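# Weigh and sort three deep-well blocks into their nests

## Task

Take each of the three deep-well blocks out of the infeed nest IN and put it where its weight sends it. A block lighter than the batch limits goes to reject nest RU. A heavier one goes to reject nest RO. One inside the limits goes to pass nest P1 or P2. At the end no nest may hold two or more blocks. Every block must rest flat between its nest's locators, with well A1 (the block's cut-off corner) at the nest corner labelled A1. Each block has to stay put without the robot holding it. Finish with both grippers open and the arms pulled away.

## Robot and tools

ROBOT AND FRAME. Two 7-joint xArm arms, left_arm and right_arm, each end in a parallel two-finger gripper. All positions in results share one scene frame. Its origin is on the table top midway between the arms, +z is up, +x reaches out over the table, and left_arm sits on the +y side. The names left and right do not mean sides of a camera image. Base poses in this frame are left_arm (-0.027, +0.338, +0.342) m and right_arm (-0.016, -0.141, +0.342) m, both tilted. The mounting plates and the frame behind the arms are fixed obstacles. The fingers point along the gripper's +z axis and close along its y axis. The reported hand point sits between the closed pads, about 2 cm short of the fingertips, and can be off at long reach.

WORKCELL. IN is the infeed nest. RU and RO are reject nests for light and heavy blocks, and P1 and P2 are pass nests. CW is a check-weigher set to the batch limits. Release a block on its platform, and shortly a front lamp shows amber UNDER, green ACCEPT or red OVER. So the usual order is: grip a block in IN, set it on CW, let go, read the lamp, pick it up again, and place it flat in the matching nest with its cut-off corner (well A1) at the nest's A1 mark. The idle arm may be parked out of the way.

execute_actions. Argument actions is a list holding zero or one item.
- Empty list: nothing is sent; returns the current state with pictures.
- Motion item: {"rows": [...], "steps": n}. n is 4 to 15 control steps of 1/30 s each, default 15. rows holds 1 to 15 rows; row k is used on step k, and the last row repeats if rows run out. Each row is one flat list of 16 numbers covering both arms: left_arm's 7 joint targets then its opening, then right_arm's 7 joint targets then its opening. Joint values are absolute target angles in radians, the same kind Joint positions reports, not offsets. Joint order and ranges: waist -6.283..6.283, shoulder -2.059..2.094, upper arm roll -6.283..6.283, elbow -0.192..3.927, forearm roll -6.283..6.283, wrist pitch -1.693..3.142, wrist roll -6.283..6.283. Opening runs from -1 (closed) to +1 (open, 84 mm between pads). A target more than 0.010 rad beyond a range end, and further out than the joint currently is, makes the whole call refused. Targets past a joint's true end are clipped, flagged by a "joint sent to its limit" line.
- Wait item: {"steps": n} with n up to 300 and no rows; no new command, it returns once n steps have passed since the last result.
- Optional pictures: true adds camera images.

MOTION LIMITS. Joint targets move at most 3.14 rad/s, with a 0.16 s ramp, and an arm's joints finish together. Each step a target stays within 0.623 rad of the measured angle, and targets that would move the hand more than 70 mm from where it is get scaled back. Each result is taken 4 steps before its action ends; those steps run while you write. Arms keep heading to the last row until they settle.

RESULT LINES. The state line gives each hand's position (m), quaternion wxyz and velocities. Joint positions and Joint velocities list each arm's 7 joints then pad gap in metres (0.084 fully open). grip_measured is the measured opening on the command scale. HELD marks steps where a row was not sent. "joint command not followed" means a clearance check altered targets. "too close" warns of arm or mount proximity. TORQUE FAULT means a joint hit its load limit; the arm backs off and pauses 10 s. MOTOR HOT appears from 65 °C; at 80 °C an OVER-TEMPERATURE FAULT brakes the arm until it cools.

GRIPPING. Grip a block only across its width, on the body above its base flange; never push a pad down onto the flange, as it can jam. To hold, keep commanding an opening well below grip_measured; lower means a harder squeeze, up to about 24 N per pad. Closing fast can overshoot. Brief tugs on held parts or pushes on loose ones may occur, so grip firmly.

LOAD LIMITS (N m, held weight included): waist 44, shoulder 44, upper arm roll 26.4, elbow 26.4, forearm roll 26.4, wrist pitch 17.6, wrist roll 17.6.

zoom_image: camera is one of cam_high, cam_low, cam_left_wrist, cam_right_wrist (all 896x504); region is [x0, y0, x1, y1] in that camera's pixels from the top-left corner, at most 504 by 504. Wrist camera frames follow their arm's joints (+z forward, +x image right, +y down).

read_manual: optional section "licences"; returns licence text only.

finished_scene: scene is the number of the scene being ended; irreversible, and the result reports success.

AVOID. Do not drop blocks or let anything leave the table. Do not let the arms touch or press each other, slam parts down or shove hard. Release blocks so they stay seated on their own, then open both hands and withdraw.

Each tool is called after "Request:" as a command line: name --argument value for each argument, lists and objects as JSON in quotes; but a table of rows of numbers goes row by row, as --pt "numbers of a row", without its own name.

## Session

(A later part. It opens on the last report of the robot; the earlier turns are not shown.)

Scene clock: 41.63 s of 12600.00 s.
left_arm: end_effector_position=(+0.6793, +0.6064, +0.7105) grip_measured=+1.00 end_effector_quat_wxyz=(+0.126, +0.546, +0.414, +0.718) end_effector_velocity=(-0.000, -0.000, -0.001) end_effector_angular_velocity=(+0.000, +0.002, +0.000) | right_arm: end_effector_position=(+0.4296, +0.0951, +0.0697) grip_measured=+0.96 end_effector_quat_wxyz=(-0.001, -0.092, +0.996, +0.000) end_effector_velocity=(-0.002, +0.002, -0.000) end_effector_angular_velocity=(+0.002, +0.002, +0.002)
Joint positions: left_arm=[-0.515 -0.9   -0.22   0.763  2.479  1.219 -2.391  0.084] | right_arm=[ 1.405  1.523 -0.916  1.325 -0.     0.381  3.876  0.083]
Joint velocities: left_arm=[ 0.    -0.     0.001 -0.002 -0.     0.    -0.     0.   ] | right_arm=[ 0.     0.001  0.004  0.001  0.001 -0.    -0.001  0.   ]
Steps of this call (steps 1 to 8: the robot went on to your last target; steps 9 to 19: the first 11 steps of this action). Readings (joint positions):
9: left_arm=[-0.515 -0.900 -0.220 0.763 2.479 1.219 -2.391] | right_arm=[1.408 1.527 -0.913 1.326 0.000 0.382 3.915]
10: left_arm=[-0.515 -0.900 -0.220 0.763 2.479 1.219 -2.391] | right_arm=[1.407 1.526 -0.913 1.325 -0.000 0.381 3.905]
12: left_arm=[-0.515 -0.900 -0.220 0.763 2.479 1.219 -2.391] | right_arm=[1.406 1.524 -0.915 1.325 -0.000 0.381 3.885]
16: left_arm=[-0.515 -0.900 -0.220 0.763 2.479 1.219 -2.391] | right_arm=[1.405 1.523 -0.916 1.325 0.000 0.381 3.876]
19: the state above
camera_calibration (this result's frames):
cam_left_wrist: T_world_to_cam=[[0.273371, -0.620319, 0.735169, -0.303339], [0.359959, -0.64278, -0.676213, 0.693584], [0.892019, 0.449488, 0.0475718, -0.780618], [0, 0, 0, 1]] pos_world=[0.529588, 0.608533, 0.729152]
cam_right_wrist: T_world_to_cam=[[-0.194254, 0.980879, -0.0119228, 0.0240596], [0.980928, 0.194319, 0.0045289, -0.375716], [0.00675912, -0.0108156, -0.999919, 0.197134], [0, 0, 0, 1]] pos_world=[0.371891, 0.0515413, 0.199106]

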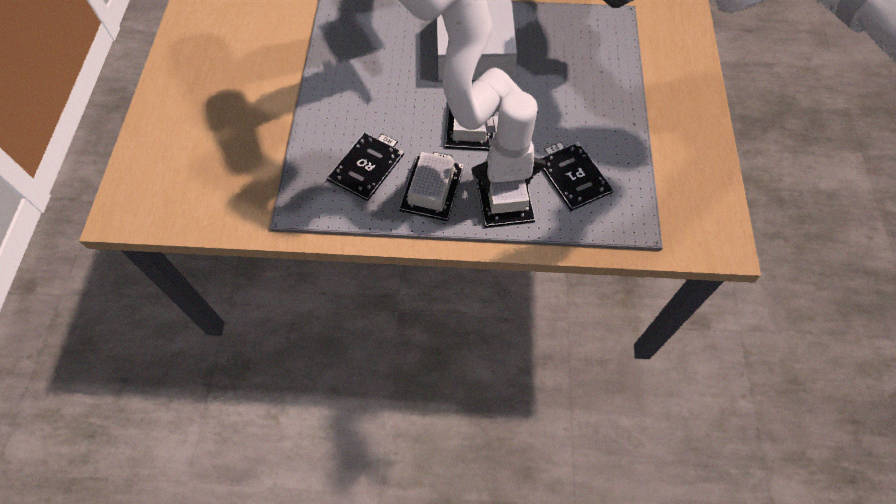

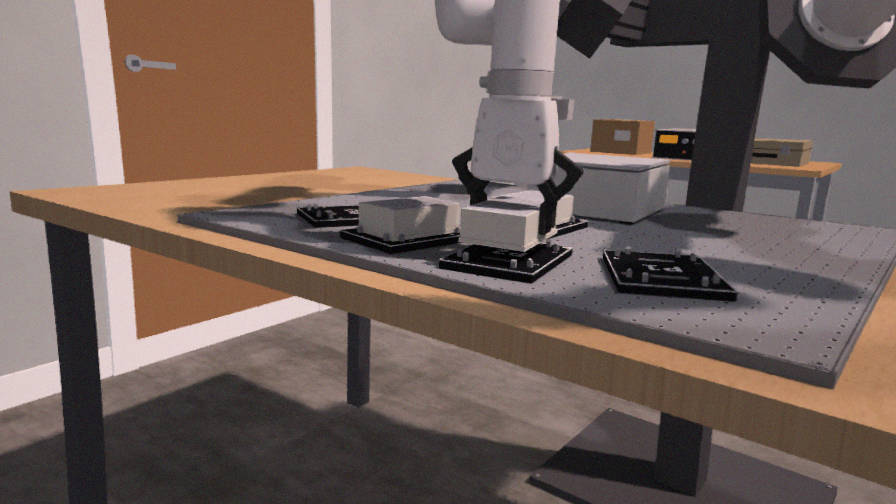

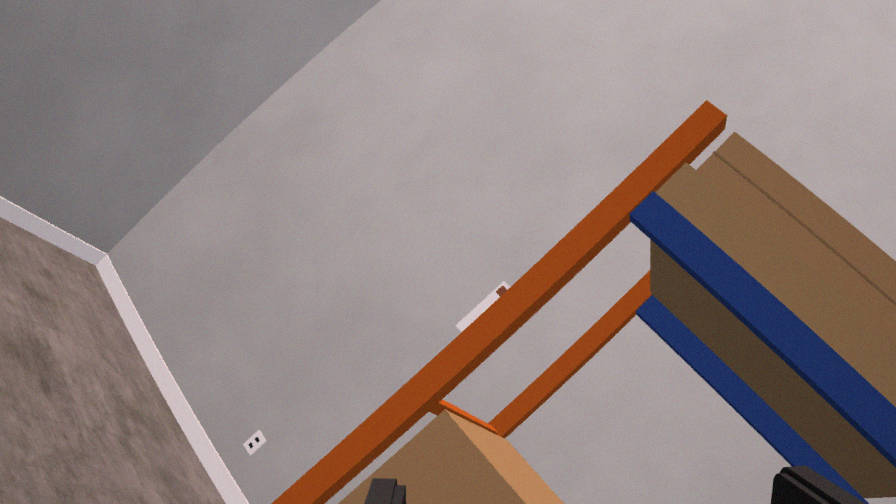

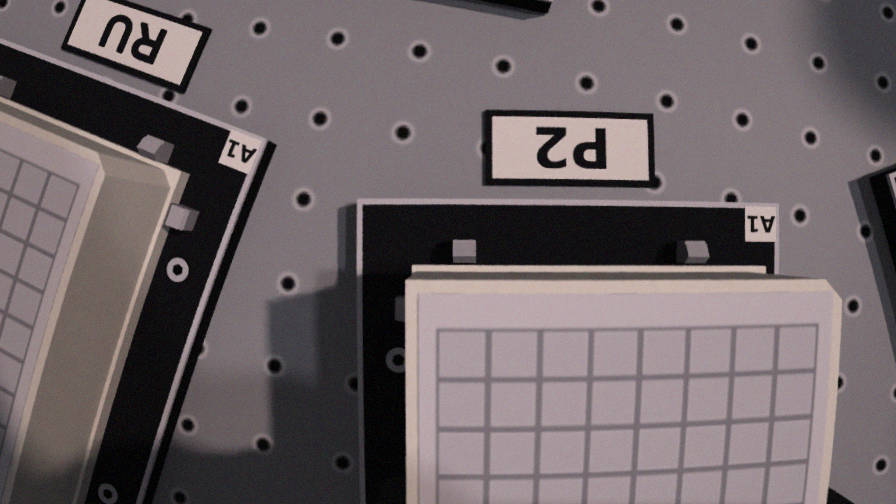

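Add ~0.5 mm radial, descend.

Request:
execute_actions --actions '[{"rows":[[-0.515,-0.9,-0.22,0.763,2.479,1.219,-2.391,1,1.3965,1.5295,-0.9156,1.332,0,0.378,3.876,-0.3],[-0.515,-0.9,-0.22,0.763,2.479,1.219,-2.391,1,1.389,1.5353,-0.9153,1.337,0,0.374,3.876,-0.3],[-0.515,-0.9,-0.22,0.763,2.479,1.219,-2.391,1,1.3816,1.541,-0.915,1.3425,0,0.37,3.876,-0.3],[-0.515,-0.9,-0.22,0.763,2.479,1.219,-2.391,1,1.374,1.547,-0.9146,1.348,0,0.366,3.876,-0.3],[-0.515,-0.9,-0.22,0.763,2.479,1.219,-2.391,1,1.3667,1.5526,-0.9143,1.354,0,0.362,3.876,-0.3],[-0.515,-0.9,-0.22,0.763,2.479,1.219,-2.391,1,1.3593,1.5584,-0.9139,1.3598,0,0.3585,3.876,-0.3]],"steps":15}]'

Request:
execute_actions --actions '[{"rows":[[-0.515,-0.9,-0.22,0.763,2.479,1.219,-2.391,1,1.3593,1.5584,-0.9139,1.3598,0,0.3585,3.876,1]],"steps":15}]' --pictures true

Scene clock: 42.33 s of 12600.00 s.
left_arm: end_effector_position=(+0.6793, +0.6064, +0.7105) grip_measured=+1.00 end_effector_quat_wxyz=(+0.126, +0.546, +0.414, +0.718) end_effector_velocity=(+0.000, +0.001, -0.001) end_effector_angular_velocity=(-0.001, +0.001, +0.002) | right_arm: end_effector_position=(+0.4295, +0.0954, +0.0495) grip_measured=+0.96 end_effector_quat_wxyz=(-0.001, -0.092, +0.996, -0.000) end_effector_velocity=(+0.002, +0.004, +0.004) end_effector_angular_velocity=(+0.009, -0.003, -0.005)
Joint positions: left_arm=[-0.515 -0.9   -0.22   0.763  2.479  1.219 -2.391  0.084] | right_arm=[ 1.359  1.558 -0.914  1.359 -0.     0.359  3.876  0.083]
Joint velocities: left_arm=[-0.     0.001  0.002  0.001 -0.     0.001  0.     0.   ] | right_arm=[ 0.003 -0.003  0.002  0.006  0.002  0.001  0.003 -0.   ]
Steps of this call (steps 1 to 4: the last 4 steps of your previous action; steps 5 to 10: the robot went on to your last target; steps 11 to 21: the first 11 steps of this action). Readings (joint positions):
11: left_arm=[-0.515 -0.900 -0.220 0.763 2.479 1.219 -2.391] | right_arm=[1.404 1.524 -0.916 1.325 -0.000 0.381 3.876]
12: left_arm=[-0.515 -0.900 -0.220 0.763 2.479 1.219 -2.391] | right_arm=[1.402 1.525 -0.916 1.328 -0.000 0.379 3.876]
14: left_arm=[-0.515 -0.900 -0.220 0.763 2.479 1.219 -2.391] | right_arm=[1.391 1.534 -0.915 1.337 0.000 0.374 3.876]
18: left_arm=[-0.515 -0.900 -0.220 0.763 2.479 1.219 -2.391] | right_arm=[1.363 1.556 -0.914 1.356 -0.000 0.360 3.876]
21: the state above

Scene clock: 42.83 s of 12600.00 s.
left_arm: end_effector_position=(+0.6793, +0.6064, +0.7105) grip_measured=+1.00 end_effector_quat_wxyz=(+0.126, +0.546, +0.414, +0.718) end_effector_velocity=(+0.000, +0.001, -0.001) end_effector_angular_velocity=(-0.000, +0.001, +0.001) | right_arm: end_effector_position=(+0.4298, +0.0958, +0.0498) grip_measured=+1.00 end_effector_quat_wxyz=(-0.000, -0.092, +0.996, +0.000) end_effector_velocity=(-0.002, -0.001, -0.001) end_effector_angular_velocity=(-0.003, +0.003, +0.002)
Joint positions: left_arm=[-0.515 -0.9   -0.22   0.763  2.479  1.219 -2.391  0.084] | right_arm=[ 1.36   1.558 -0.914  1.36   0.     0.358  3.876  0.084]
Joint velocities: left_arm=[-0.    -0.     0.001 -0.     0.     0.     0.     0.   ] | right_arm=[-0.001  0.001  0.001 -0.002 -0.001  0.    -0.     0.   ]
Steps of this call (steps 1 to 4: the last 4 steps of your previous action; steps 5 to 15: the first 11 steps of this action). Readings (joint positions):
5: left_arm=[-0.515 -0.900 -0.220 0.763 2.479 1.219 -2.391] | right_arm=[1.359 1.558 -0.914 1.359 0.000 0.359 3.876]
6: left_arm=[-0.515 -0.900 -0.220 0.763 2.479 1.219 -2.391] | right_arm=[1.359 1.558 -0.914 1.359 0.000 0.359 3.876]
8: left_arm=[-0.515 -0.900 -0.220 0.763 2.479 1.219 -2.391] | right_arm=[1.359 1.558 -0.914 1.360 0.000 0.359 3.876]
12: left_arm=[-0.515 -0.900 -0.220 0.763 2.479 1.219 -2.391] | right_arm=[1.360 1.558 -0.914 1.360 0.000 0.358 3.876]
15: the state above
camera_calibration (this result's frames):
cam_left_wrist: T_world_to_cam=[[0.273371, -0.620319, 0.735169, -0.303339], [0.359959, -0.642779, -0.676213, 0.693584], [0.892019, 0.449488, 0.0475721, -0.780618], [0, 0, 0, 1]] pos_world=[0.529588, 0.608533, 0.729152]
cam_right_wrist: T_world_to_cam=[[-0.194577, 0.980822, -0.0113496, 0.0232733], [0.980863, 0.19464, 0.0047594, -0.375984], [0.00687721, -0.0102063, -0.999924, 0.177211], [0, 0, 0, 1]] pos_world=[0.372098, 0.0521634, 0.179252]

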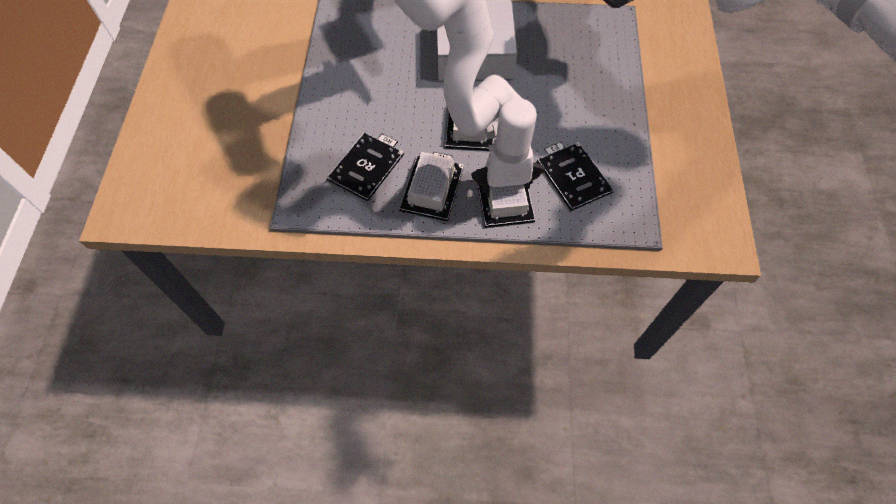

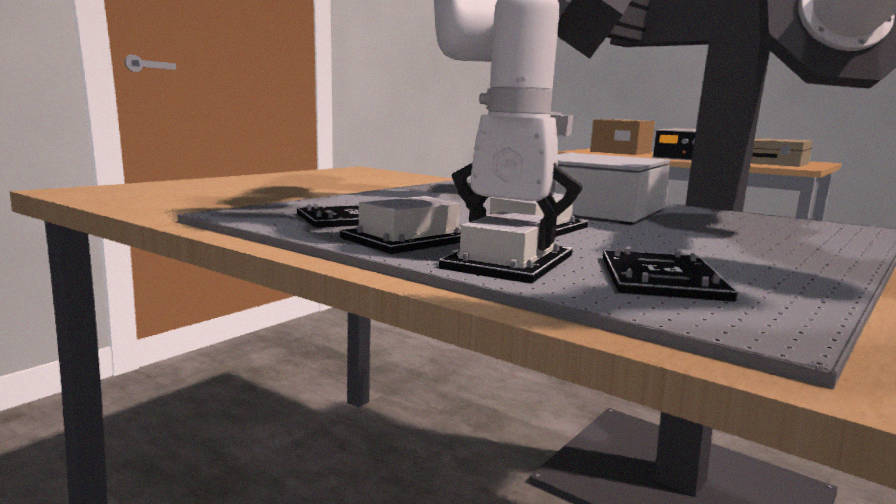

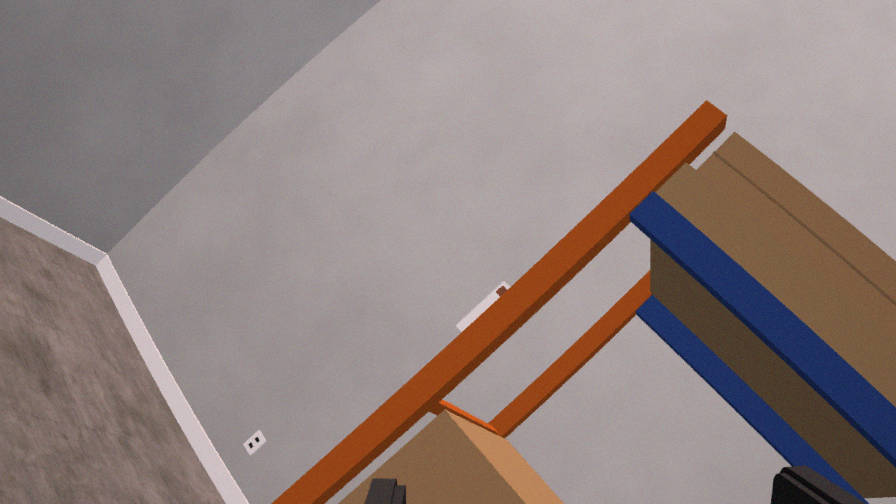

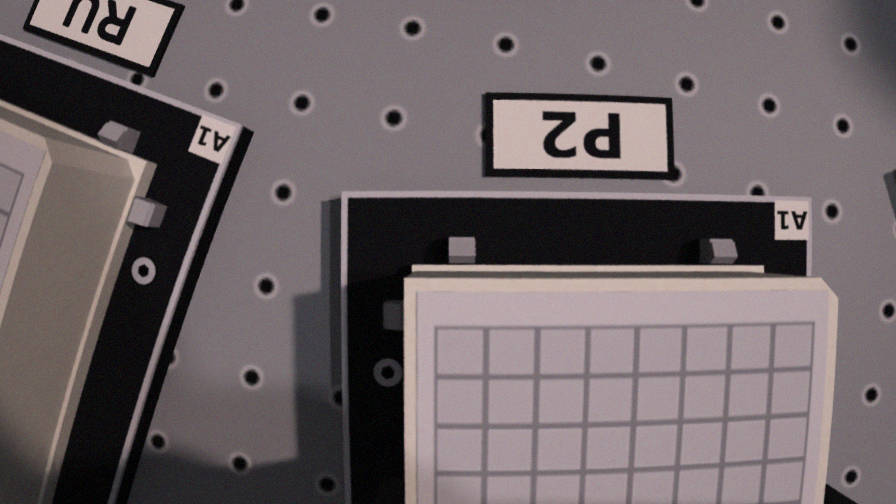

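Seated. Lift, reflip, hover over block 3.

Request:
execute_actions --actions '[{"rows":[[-0.515,-0.9,-0.22,0.763,2.479,1.219,-2.391,1,1.3667,1.5526,-0.9143,1.353,0,0.362,3.876,1],[-0.515,-0.9,-0.22,0.763,2.479,1.219,-2.391,1,1.374,1.547,-0.9146,1.347,0,0.366,3.876,1],[-0.515,-0.9,-0.22,0.763,2.479,1.219,-2.391,1,1.3816,1.541,-0.915,1.3415,0,0.37,3.876,1],[-0.515,-0.9,-0.22,0.763,2.479,1.219,-2.391,1,1.389,1.5353,-0.9153,1.336,0,0.374,3.876,1],[-0.515,-0.9,-0.22,0.763,2.479,1.219,-2.391,1,1.3965,1.5295,-0.9156,1.331,0,0.378,3.876,1],[-0.515,-0.9,-0.22,0.763,2.479,1.219,-2.391,1,1.404,1.5238,-0.9159,1.326,0,0.382,3.876,1],[-0.515,-0.9,-0.22,0.763,2.479,1.219,-2.391,1,1.415,1.515,-0.9166,1.3185,0,0.388,3.876,1],[-0.515,-0.9,-0.22,0.763,2.479,1.219,-2.391,1,1.426,1.507,-0.9175,1.3115,0,0.395,3.876,1],[-0.515,-0.9,-0.22,0.763,2.479,1.219,-2.391,1,1.45,1.49,-0.92,1.298,0,0.41,3.876,1],[-0.515,-0.9,-0.22,0.763,2.479,1.219,-2.391,1,1.678,1.3268,-0.9519,1.2073,0,0.597,3.876,1]],"steps":15}]'

Request:
execute_actions --actions '[{"steps":12}]'

Request:
execute_actions --actions '[{"rows":[[-0.515,-0.9,-0.22,0.763,2.479,1.219,-2.391,1,1.8,1.4714,-0.7055,1.0745,3.1416,-0.456,1.2627,1]],"steps":15}]'

Request:
execute_actions --actions '[{"steps":38}]'

Request:
execute_actions --actions '[{"rows":[[-0.515,-0.9,-0.22,0.763,2.479,1.219,-2.391,1,1.6657,1.6298,-0.7027,1.1525,3.1416,-0.324,1.2627,1]],"steps":15}]'

Request:
execute_actions --actions '[{"steps":12}]' --pictures true

Scene clock: 43.57 s of 12600.00 s.
left_arm: end_effector_position=(+0.6793, +0.6064, +0.7105) grip_measured=+1.00 end_effector_quat_wxyz=(+0.126, +0.546, +0.414, +0.718) end_effector_velocity=(-0.000, -0.000, +0.000) end_effector_angular_velocity=(+0.001, -0.000, -0.001) | right_arm: end_effector_position=(+0.4294, +0.0930, +0.0888) grip_measured=+1.00 end_effector_quat_wxyz=(-0.002, -0.092, +0.996, -0.004) end_effector_velocity=(-0.023, -0.061, +0.363) end_effector_angular_velocity=(-0.220, +0.103, +0.004)
Joint positions: left_arm=[-0.515 -0.9   -0.22   0.763  2.479  1.219 -2.391  0.084] | right_arm=[ 1.449  1.491 -0.92   1.297 -0.     0.415  3.876  0.084]
Joint velocities: left_arm=[ 0.    -0.    -0.001 -0.001  0.    -0.     0.     0.   ] | right_arm=[ 0.857 -0.606 -0.106 -0.526 -0.001  0.758 -0.001 -0.   ]
Steps of this call (steps 1 to 4: the last 4 steps of your previous action; steps 5 to 11: the robot went on to your last target; steps 12 to 22: the first 11 steps of this action). Readings (joint positions):
12: left_arm=[-0.515 -0.900 -0.220 0.763 2.479 1.219 -2.391] | right_arm=[1.360 1.558 -0.914 1.359 0.000 0.359 3.876]
13: left_arm=[-0.515 -0.900 -0.220 0.763 2.479 1.219 -2.391] | right_arm=[1.362 1.556 -0.914 1.357 -0.000 0.360 3.876]
15: left_arm=[-0.515 -0.900 -0.220 0.763 2.479 1.219 -2.391] | right_arm=[1.372 1.548 -0.914 1.347 0.000 0.366 3.876]
19: left_arm=[-0.515 -0.900 -0.220 0.763 2.479 1.219 -2.391] | right_arm=[1.403 1.524 -0.916 1.327 0.000 0.382 3.876]
22: the state above

Scene clock: 43.97 s of 12600.00 s.
left_arm: end_effector_position=(+0.6793, +0.6064, +0.7105) grip_measured=+1.00 end_effector_quat_wxyz=(+0.126, +0.546, +0.414, +0.718) end_effector_velocity=(+0.000, -0.000, +0.001) end_effector_angular_velocity=(+0.000, -0.001, -0.001) | right_arm: end_effector_position=(+0.4263, +0.0947, +0.1969) grip_measured=+1.00 end_effector_quat_wxyz=(-0.003, -0.094, +0.996, -0.003) end_effector_velocity=(-0.006, -0.032, -0.032) end_effector_angular_velocity=(-0.070, +0.041, -0.021)
Joint positions: left_arm=[-0.515 -0.9   -0.22   0.763  2.479  1.219 -2.391  0.084] | right_arm=[ 1.675  1.329 -0.952  1.204 -0.     0.597  3.876  0.084]
Joint velocities: left_arm=[ 0.     0.    -0.001  0.001  0.    -0.001  0.     0.   ] | right_arm=[-0.035  0.019 -0.015 -0.03   0.     0.012 -0.001 -0.   ]
Kept back: nothing.
Steps of this call (steps 1 to 4: the last 4 steps of your previous action; steps 5 to 12: the robot went on to your last target). Readings (joint positions):
1: left_arm=[-0.515 -0.900 -0.220 0.763 2.479 1.219 -2.391] | right_arm=[1.482 1.467 -0.925 1.279 -0.000 0.445 3.876]
2: left_arm=[-0.515 -0.900 -0.220 0.763 2.479 1.219 -2.391] | right_arm=[1.521 1.439 -0.931 1.264 -0.000 0.475 3.876]
4: left_arm=[-0.515 -0.900 -0.220 0.763 2.479 1.219 -2.391] | right_arm=[1.599 1.383 -0.942 1.243 0.000 0.531 3.876]
8: left_arm=[-0.515 -0.900 -0.220 0.763 2.479 1.219 -2.391] | right_arm=[1.681 1.325 -0.950 1.217 0.000 0.590 3.876]
12: the state above

Scene clock: 44.33 s of 12600.00 s.
left_arm: end_effector_position=(+0.6793, +0.6064, +0.7105) grip_measured=+1.00 end_effector_quat_wxyz=(+0.126, +0.546, +0.414, +0.718) end_effector_velocity=(-0.000, -0.000, +0.000) end_effector_angular_velocity=(+0.001, -0.000, -0.000) | right_arm: end_effector_position=(+0.3849, +0.2176, +0.2401) grip_measured=+1.00 end_effector_quat_wxyz=(+0.164, -0.211, +0.941, +0.207) end_effector_velocity=(+0.261, +0.050, +0.296) end_effector_angular_velocity=(+1.142, -2.278, -0.212)
Joint positions: left_arm=[-0.515 -0.9   -0.22   0.763  2.479  1.219 -2.391  0.084] | right_arm=[ 1.772  1.441 -0.756  1.106  0.654 -0.055  3.221  0.084]
Joint velocities: left_arm=[ 0.    -0.001 -0.    -0.001  0.     0.     0.     0.   ] | right_arm=[ 0.284  0.298  0.536 -0.264  3.096 -2.91  -3.085  0.   ]
Steps of this call (steps 1 to 11: the first 11 steps of this action). Readings (joint positions):
1: left_arm=[-0.515 -0.900 -0.220 0.763 2.479 1.219 -2.391] | right_arm=[1.675 1.330 -0.952 1.203 0.001 0.596 3.875]
2: left_arm=[-0.515 -0.900 -0.220 0.763 2.479 1.219 -2.391] | right_arm=[1.676 1.332 -0.950 1.202 0.011 0.585 3.864]
4: left_arm=[-0.515 -0.900 -0.220 0.763 2.479 1.219 -2.391] | right_arm=[1.688 1.349 -0.926 1.188 0.084 0.512 3.790]
8: left_arm=[-0.515 -0.900 -0.220 0.763 2.479 1.219 -2.391] | right_arm=[1.737 1.402 -0.825 1.140 0.355 0.240 3.519]
11: the state above

Scene clock: 45.60 s of 12600.00 s.
left_arm: end_effector_position=(+0.6793, +0.6064, +0.7105) grip_measured=+1.00 end_effector_quat_wxyz=(+0.126, +0.546, +0.414, +0.718) end_effector_velocity=(-0.000, -0.000, -0.000) end_effector_angular_velocity=(+0.001, +0.000, -0.000) | right_arm: end_effector_position=(+0.2128, +0.0019, +0.1643) grip_measured=+1.00 end_effector_quat_wxyz=(-0.000, +0.006, +1.000, -0.000) end_effector_velocity=(-0.003, +0.001, -0.000) end_effector_angular_velocity=(+0.001, +0.005, -0.003)
Joint positions: left_arm=[-0.515 -0.9   -0.22   0.763  2.479  1.219 -2.391  0.084] | right_arm=[ 1.8    1.471 -0.706  1.075  3.14  -0.456  1.263  0.084]
Joint velocities: left_arm=[-0.    -0.001 -0.    -0.002 -0.     0.     0.     0.   ] | right_arm=[ 0.001  0.001  0.004 -0.001  0.008  0.001 -0.001 -0.   ]
Kept back: nothing.
Steps of this call (steps 1 to 4: the last 4 steps of your previous action; steps 5 to 38: the robot went on to your last target). Readings (joint positions):
1: left_arm=[-0.515 -0.900 -0.220 0.763 2.479 1.219 -2.391] | right_arm=[1.781 1.450 -0.741 1.098 0.758 -0.147 3.117]
2: left_arm=[-0.515 -0.900 -0.220 0.763 2.479 1.219 -2.391] | right_arm=[1.787 1.456 -0.731 1.092 0.862 -0.224 3.013]
4: left_arm=[-0.515 -0.900 -0.220 0.763 2.479 1.219 -2.391] | right_arm=[1.793 1.462 -0.722 1.084 1.065 -0.329 2.811]
8: left_arm=[-0.515 -0.900 -0.220 0.763 2.479 1.219 -2.391] | right_arm=[1.796 1.468 -0.715 1.077 1.438 -0.411 2.438]
38: the state above

Scene clock: 45.97 s of 12600.00 s.
left_arm: end_effector_position=(+0.6793, +0.6064, +0.7105) grip_measured=+1.00 end_effector_quat_wxyz=(+0.126, +0.546, +0.414, +0.718) end_effector_velocity=(-0.000, +0.000, +0.001) end_effector_angular_velocity=(-0.000, -0.002, +0.001) | right_arm: end_effector_position=(+0.2127, +0.0033, +0.0895) grip_measured=+1.00 end_effector_quat_wxyz=(-0.000, +0.006, +1.000, +0.000) end_effector_velocity=(+0.026, +0.058, +0.031) end_effector_angular_velocity=(+0.128, -0.051, -0.009)
Joint positions: left_arm=[-0.515 -0.9   -0.22   0.763  2.479  1.219 -2.391  0.084] | right_arm=[ 1.666  1.63  -0.703  1.152  3.142 -0.325  1.263  0.084]
Joint velocities: left_arm=[-0.    -0.001 -0.001  0.     0.     0.    -0.     0.   ] | right_arm=[ 0.044 -0.054 -0.009  0.062 -0.002  0.007  0.001  0.   ]
Steps of this call (steps 1 to 11: the first 11 steps of this action). Readings (joint positions):
1: left_arm=[-0.515 -0.900 -0.220 0.763 2.479 1.219 -2.391] | right_arm=[1.799 1.472 -0.706 1.075 3.141 -0.455 1.263]
2: left_arm=[-0.515 -0.900 -0.220 0.763 2.479 1.219 -2.391] | right_arm=[1.793 1.480 -0.706 1.081 3.141 -0.447 1.263]
4: left_arm=[-0.515 -0.900 -0.220 0.763 2.479 1.219 -2.391] | right_arm=[1.741 1.541 -0.705 1.118 3.141 -0.392 1.263]
8: left_arm=[-0.515 -0.900 -0.220 0.763 2.479 1.219 -2.391] | right_arm=[1.662 1.634 -0.702 1.143 3.141 -0.327 1.263]
11: the state above

Scene clock: 46.37 s of 12600.00 s.
left_arm: end_effector_position=(+0.6793, +0.6064, +0.7105) grip_measured=+1.00 end_effector_quat_wxyz=(+0.126, +0.546, +0.414, +0.718) end_effector_velocity=(-0.000, +0.001, -0.000) end_effector_angular_velocity=(-0.001, -0.000, +0.000) | right_arm: end_effector_position=(+0.2129, +0.0037, +0.0897) grip_measured=+1.00 end_effector_quat_wxyz=(-0.000, +0.006, +1.000, +0.001) end_effector_velocity=(-0.001, -0.001, -0.001) end_effector_angular_velocity=(-0.002, +0.002, +0.000)
Joint positions: left_arm=[-0.515 -0.9   -0.22   0.763  2.479  1.219 -2.391  0.084] | right_arm=[ 1.666  1.629 -0.703  1.152  3.142 -0.324  1.263  0.084]
Joint velocities: left_arm=[-0.    -0.001  0.001  0.    -0.    -0.001 -0.     0.   ] | right_arm=[-0.002  0.002  0.001  0.    -0.    -0.     0.     0.   ]
Kept back: nothing.
Steps of this call (steps 1 to 4: the last 4 steps of your previous action; steps 5 to 12: the robot went on to your last target). Readings (joint positions):
1: left_arm=[-0.515 -0.900 -0.220 0.763 2.479 1.219 -2.391] | right_arm=[1.667 1.629 -0.703 1.154 3.142 -0.324 1.263]
2: left_arm=[-0.515 -0.900 -0.220 0.763 2.479 1.219 -2.391] | right_arm=[1.667 1.628 -0.703 1.154 3.142 -0.324 1.263]
4: left_arm=[-0.515 -0.900 -0.220 0.763 2.479 1.219 -2.391] | right_arm=[1.667 1.628 -0.703 1.153 3.142 -0.324 1.263]
8: left_arm=[-0.515 -0.900 -0.220 0.763 2.479 1.219 -2.391] | right_arm=[1.666 1.629 -0.703 1.152 3.142 -0.324 1.263]
12: the state above
camera_calibration (this result's frames):
cam_left_wrist: T_world_to_cam=[[0.273371, -0.620319, 0.735169, -0.303339], [0.359959, -0.64278, -0.676213, 0.693584], [0.892019, 0.449488, 0.0475721, -0.780618], [0, 0, 0, 1]] pos_world=[0.529588, 0.608533, 0.729152]
cam_right_wrist: T_world_to_cam=[[0.000846094, 0.999948, -0.0101676, 0.0300356], [0.999985, -0.000790112, 0.00550863, -0.148941], [0.00550031, -0.0101721, -0.999933, 0.217965], [0, 0, 0, 1]] pos_world=[0.147714, -0.0279345, 0.219076]

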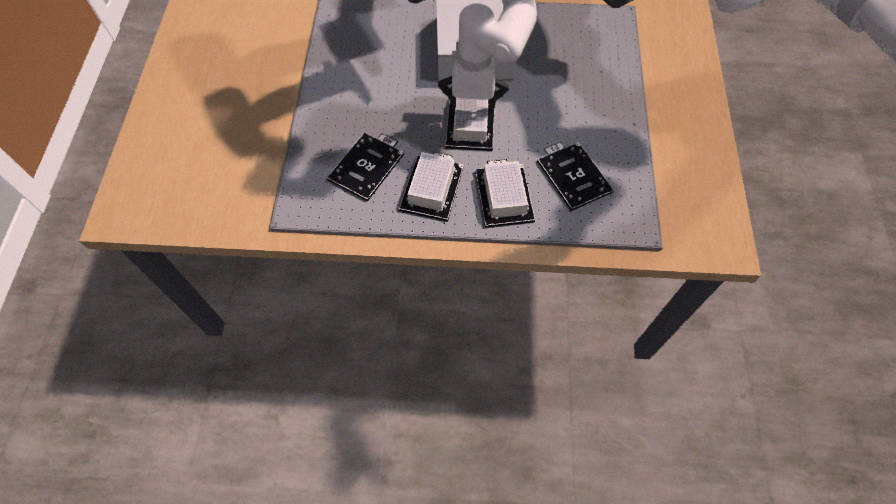

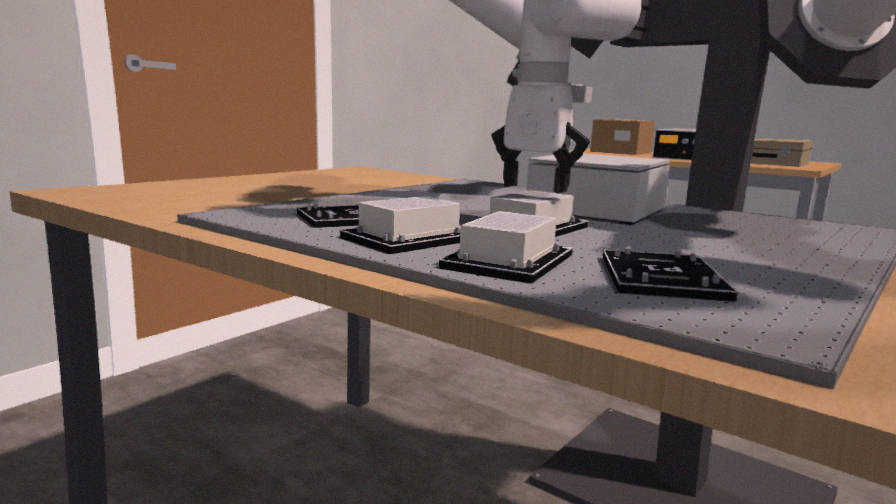

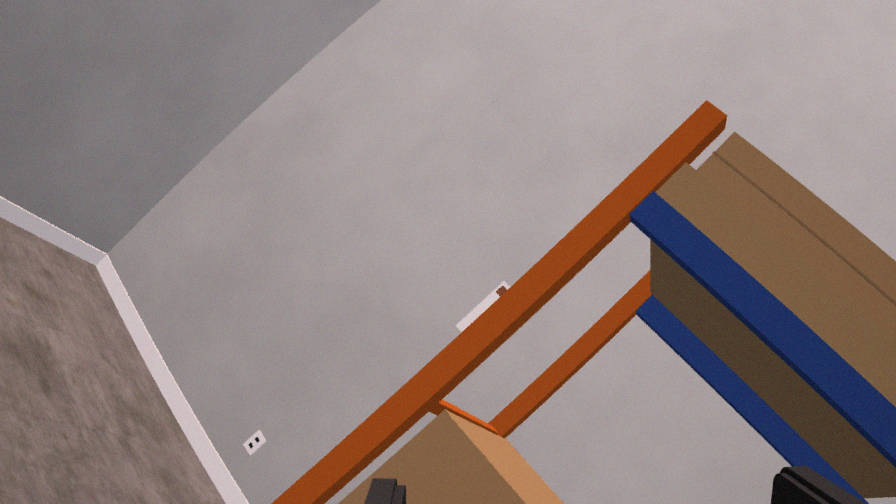

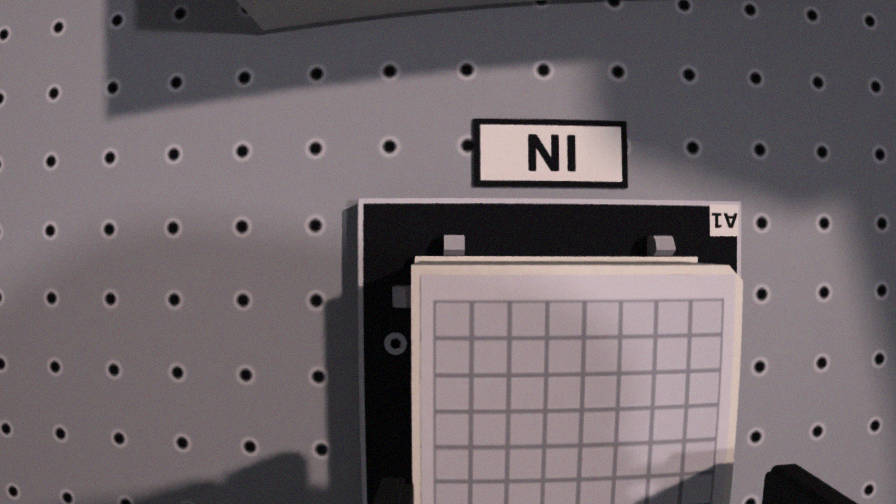

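Request:
execute_actions --actions '[{"rows":[[-0.515,-0.9,-0.22,0.763,2.479,1.219,-2.391,1,1.6657,1.6298,-0.7027,1.151,3.1416,-0.323,1.2627,1],[-0.515,-0.9,-0.22,0.763,2.479,1.219,-2.391,1,1.659,1.637,-0.7034,1.155,3.1416,-0.319,1.2627,1],[-0.515,-0.9,-0.22,0.763,2.479,1.219,-2.391,1,1.652,1.645,-0.704,1.160,3.1416,-0.314,1.2627,1],[-0.515,-0.9,-0.22,0.763,2.479,1.219,-2.391,1,1.645,1.653,-0.7047,1.165,3.1416,-0.309,1.2627,1],[-0.515,-0.9,-0.22,0.763,2.479,1.219,-2.391,1,1.639,1.661,-0.7054,1.170,3.1416,-0.304,1.2627,1],[-0.515,-0.9,-0.22,0.763,2.479,1.219,-2.391,1,1.632,1.669,-0.706,1.1755,3.1416,-0.299,1.2627,1],[-0.515,-0.9,-0.22,0.763,2.479,1.219,-2.391,1,1.625,1.677,-0.7068,1.181,3.1416,-0.294,1.2627,1],[-0.515,-0.9,-0.22,0.763,2.479,1.219,-2.391,1,1.618,1.685,-0.7075,1.187,3.1416,-0.289,1.2627,1],[-0.515,-0.9,-0.22,0.763,2.479,1.219,-2.391,1,1.611,1.693,-0.7082,1.193,3.1416,-0.284,1.2627,1],[-0.515,-0.9,-0.22,0.763,2.479,1.219,-2.391,1,1.605,1.701,-0.709,1.199,3.1416,-0.279,1.2627,1],[-0.515,-0.9,-0.22,0.763,2.479,1.219,-2.391,1,1.598,1.709,-0.7096,1.205,3.1416,-0.274,1.2627,1],[-0.515,-0.9,-0.22,0.763,2.479,1.219,-2.391,1,1.5912,1.7166,-0.7103,1.2106,3.1416,-0.269,1.2627,1]],"steps":15}]'

Request:
execute_actions --actions '[{"steps":8}]'

Request:
execute_actions --actions '[{"rows":[[-0.515,-0.9,-0.22,0.763,2.479,1.219,-2.391,1,1.5912,1.7166,-0.7103,1.2106,3.1416,-0.269,1.2627,0]],"steps":12}]' --pictures true

Scene clock: 48.10 s of 12600.00 s.
left_arm: end_effector_position=(+0.6793, +0.6064, +0.7105) grip_measured=+1.00 end_effector_quat_wxyz=(+0.126, +0.546, +0.414, +0.718) end_effector_velocity=(+0.000, -0.000, -0.001) end_effector_angular_velocity=(+0.000, +0.001, -0.000) | right_arm: end_effector_position=(+0.2126, +0.0019, +0.0616) grip_measured=+1.00 end_effector_quat_wxyz=(-0.001, +0.006, +1.000, -0.001) end_effector_velocity=(+0.003, +0.008, -0.105) end_effector_angular_velocity=(+0.018, -0.010, +0.006)
Joint positions: left_arm=[-0.515 -0.9   -0.22   0.763  2.479  1.219 -2.391  0.084] | right_arm=[ 1.613  1.691 -0.708  1.191  3.142 -0.285  1.263  0.084]
Joint velocities: left_arm=[ 0.     0.     0.001 -0.001 -0.    -0.    -0.     0.   ] | right_arm=[-0.197  0.238 -0.024  0.179 -0.001  0.149 -0.     0.   ]
Steps of this call (steps 1 to 15: the robot went on to your last target; steps 16 to 41: nothing new was sent; steps 42 to 52: the first 11 steps of this action). Readings (joint positions):
42: left_arm=[-0.515 -0.900 -0.220 0.763 2.479 1.219 -2.391] | right_arm=[1.666 1.630 -0.703 1.152 3.142 -0.324 1.263]
43: left_arm=[-0.515 -0.900 -0.220 0.763 2.479 1.219 -2.391] | right_arm=[1.665 1.630 -0.703 1.152 3.142 -0.323 1.263]
45: left_arm=[-0.515 -0.900 -0.220 0.763 2.479 1.219 -2.391] | right_arm=[1.659 1.637 -0.703 1.157 3.142 -0.318 1.263]
49: left_arm=[-0.515 -0.900 -0.220 0.763 2.479 1.219 -2.391] | right_arm=[1.633 1.667 -0.706 1.174 3.142 -0.300 1.263]
52: the state above

Scene clock: 48.37 s of 12600.00 s.
left_arm: end_effector_position=(+0.6793, +0.6064, +0.7105) grip_measured=+1.00 end_effector_quat_wxyz=(+0.126, +0.546, +0.414, +0.718) end_effector_velocity=(-0.000, -0.000, +0.001) end_effector_angular_velocity=(+0.000, -0.001, -0.001) | right_arm: end_effector_position=(+0.2127, +0.0030, +0.0504) grip_measured=+1.00 end_effector_quat_wxyz=(-0.000, +0.006, +1.000, +0.000) end_effector_velocity=(+0.004, +0.006, +0.003) end_effector_angular_velocity=(+0.013, -0.008, -0.002)
Joint positions: left_arm=[-0.515 -0.9   -0.22   0.763  2.479  1.219 -2.391  0.084] | right_arm=[ 1.592  1.716 -0.71   1.211  3.142 -0.269  1.263  0.084]
Joint velocities: left_arm=[ 0.     0.    -0.001  0.    -0.    -0.    -0.     0.   ] | right_arm=[ 0.006 -0.006 -0.003  0.006 -0.001  0.     0.001  0.   ]
Kept back: nothing.
Steps of this call (steps 1 to 4: the last 4 steps of your previous action; steps 5 to 8: the robot went on to your last target). Readings (joint positions):
1: left_arm=[-0.515 -0.900 -0.220 0.763 2.479 1.219 -2.391] | right_arm=[1.606 1.699 -0.709 1.197 3.142 -0.280 1.263]
2: left_arm=[-0.515 -0.900 -0.220 0.763 2.479 1.219 -2.391] | right_arm=[1.600 1.707 -0.709 1.203 3.142 -0.276 1.263]
4: left_arm=[-0.515 -0.900 -0.220 0.763 2.479 1.219 -2.391] | right_arm=[1.592 1.715 -0.710 1.208 3.142 -0.271 1.263]
8: the state above

Scene clock: 48.63 s of 12600.00 s.
left_arm: end_effector_position=(+0.6793, +0.6064, +0.7105) grip_measured=+1.00 end_effector_quat_wxyz=(+0.126, +0.546, +0.414, +0.718) end_effector_velocity=(+0.000, +0.001, -0.001) end_effector_angular_velocity=(-0.000, +0.001, +0.002) | right_arm: end_effector_position=(+0.2127, +0.0028, +0.0505) grip_measured=+0.96 end_effector_quat_wxyz=(-0.000, +0.006, +1.000, +0.000) end_effector_velocity=(+0.000, +0.000, -0.000) end_effector_angular_velocity=(+0.000, -0.000, -0.000)
Joint positions: left_arm=[-0.515 -0.9   -0.22   0.763  2.479  1.219 -2.391  0.084] | right_arm=[ 1.592  1.716 -0.71   1.21   3.142 -0.27   1.263  0.083]
Joint velocities: left_arm=[ 0.     0.001  0.002  0.001  0.     0.001 -0.     0.   ] | right_arm=[-0.001  0.     0.     0.001 -0.001  0.     0.001  0.   ]
Steps of this call (steps 1 to 8: the first 8 steps of this action). Readings (joint positions):
1: left_arm=[-0.515 -0.900 -0.220 0.763 2.479 1.219 -2.391] | right_arm=[1.592 1.716 -0.710 1.210 3.142 -0.270 1.263]
2: left_arm=[-0.515 -0.900 -0.220 0.763 2.479 1.219 -2.391] | right_arm=[1.592 1.716 -0.710 1.210 3.141 -0.270 1.263]
4: left_arm=[-0.515 -0.900 -0.220 0.763 2.479 1.219 -2.391] | right_arm=[1.592 1.716 -0.710 1.210 3.141 -0.270 1.263]
8: the state above
camera_calibration (this result's frames):
cam_left_wrist: T_world_to_cam=[[0.273371, -0.620319, 0.735169, -0.303339], [0.359959, -0.642779, -0.676213, 0.693584], [0.892019, 0.449488, 0.0475721, -0.780618], [0, 0, 0, 1]] pos_world=[0.529588, 0.608533, 0.729152]
cam_right_wrist: T_world_to_cam=[[0.000792408, 0.99993, -0.0117829, 0.030661], [0.999987, -0.000732581, 0.00508091, -0.14846], [0.00507192, -0.0117868, -0.999918, 0.178845], [0, 0, 0, 1]] pos_world=[0.147527, -0.0286596, 0.179946]

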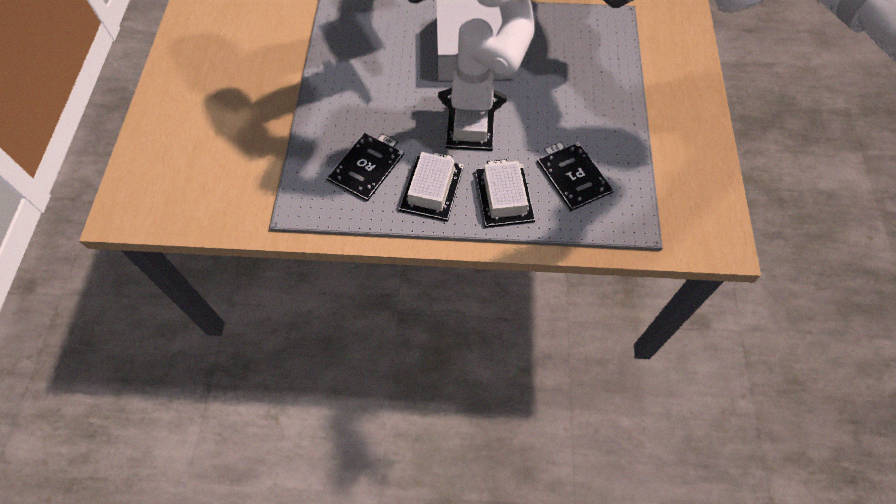

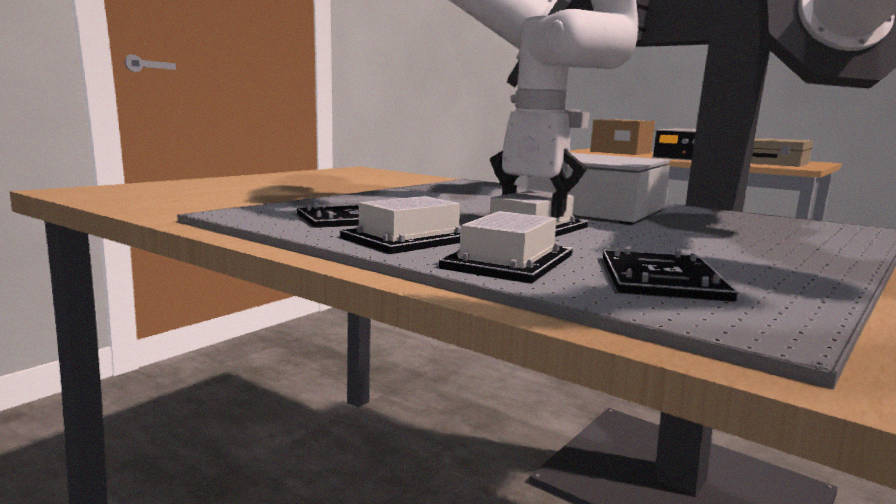

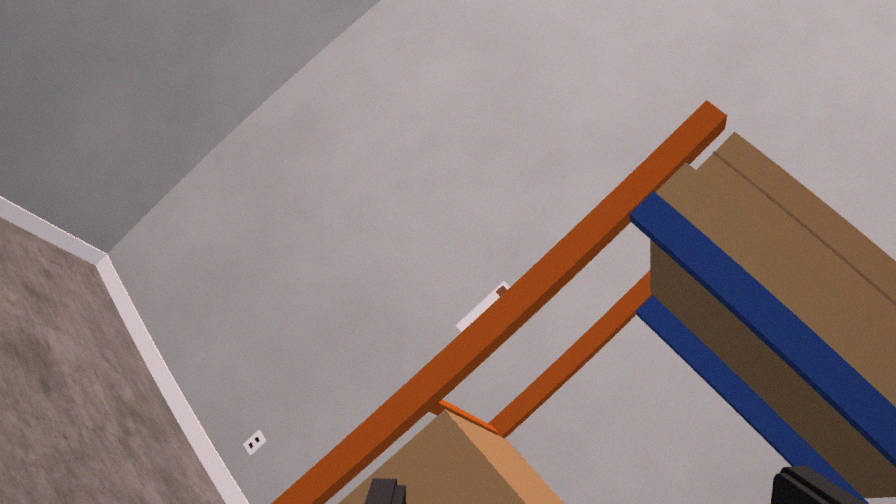

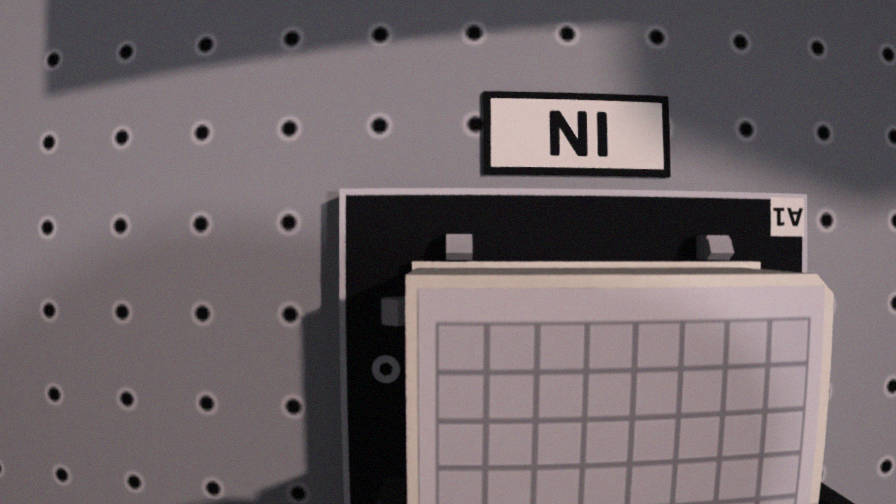

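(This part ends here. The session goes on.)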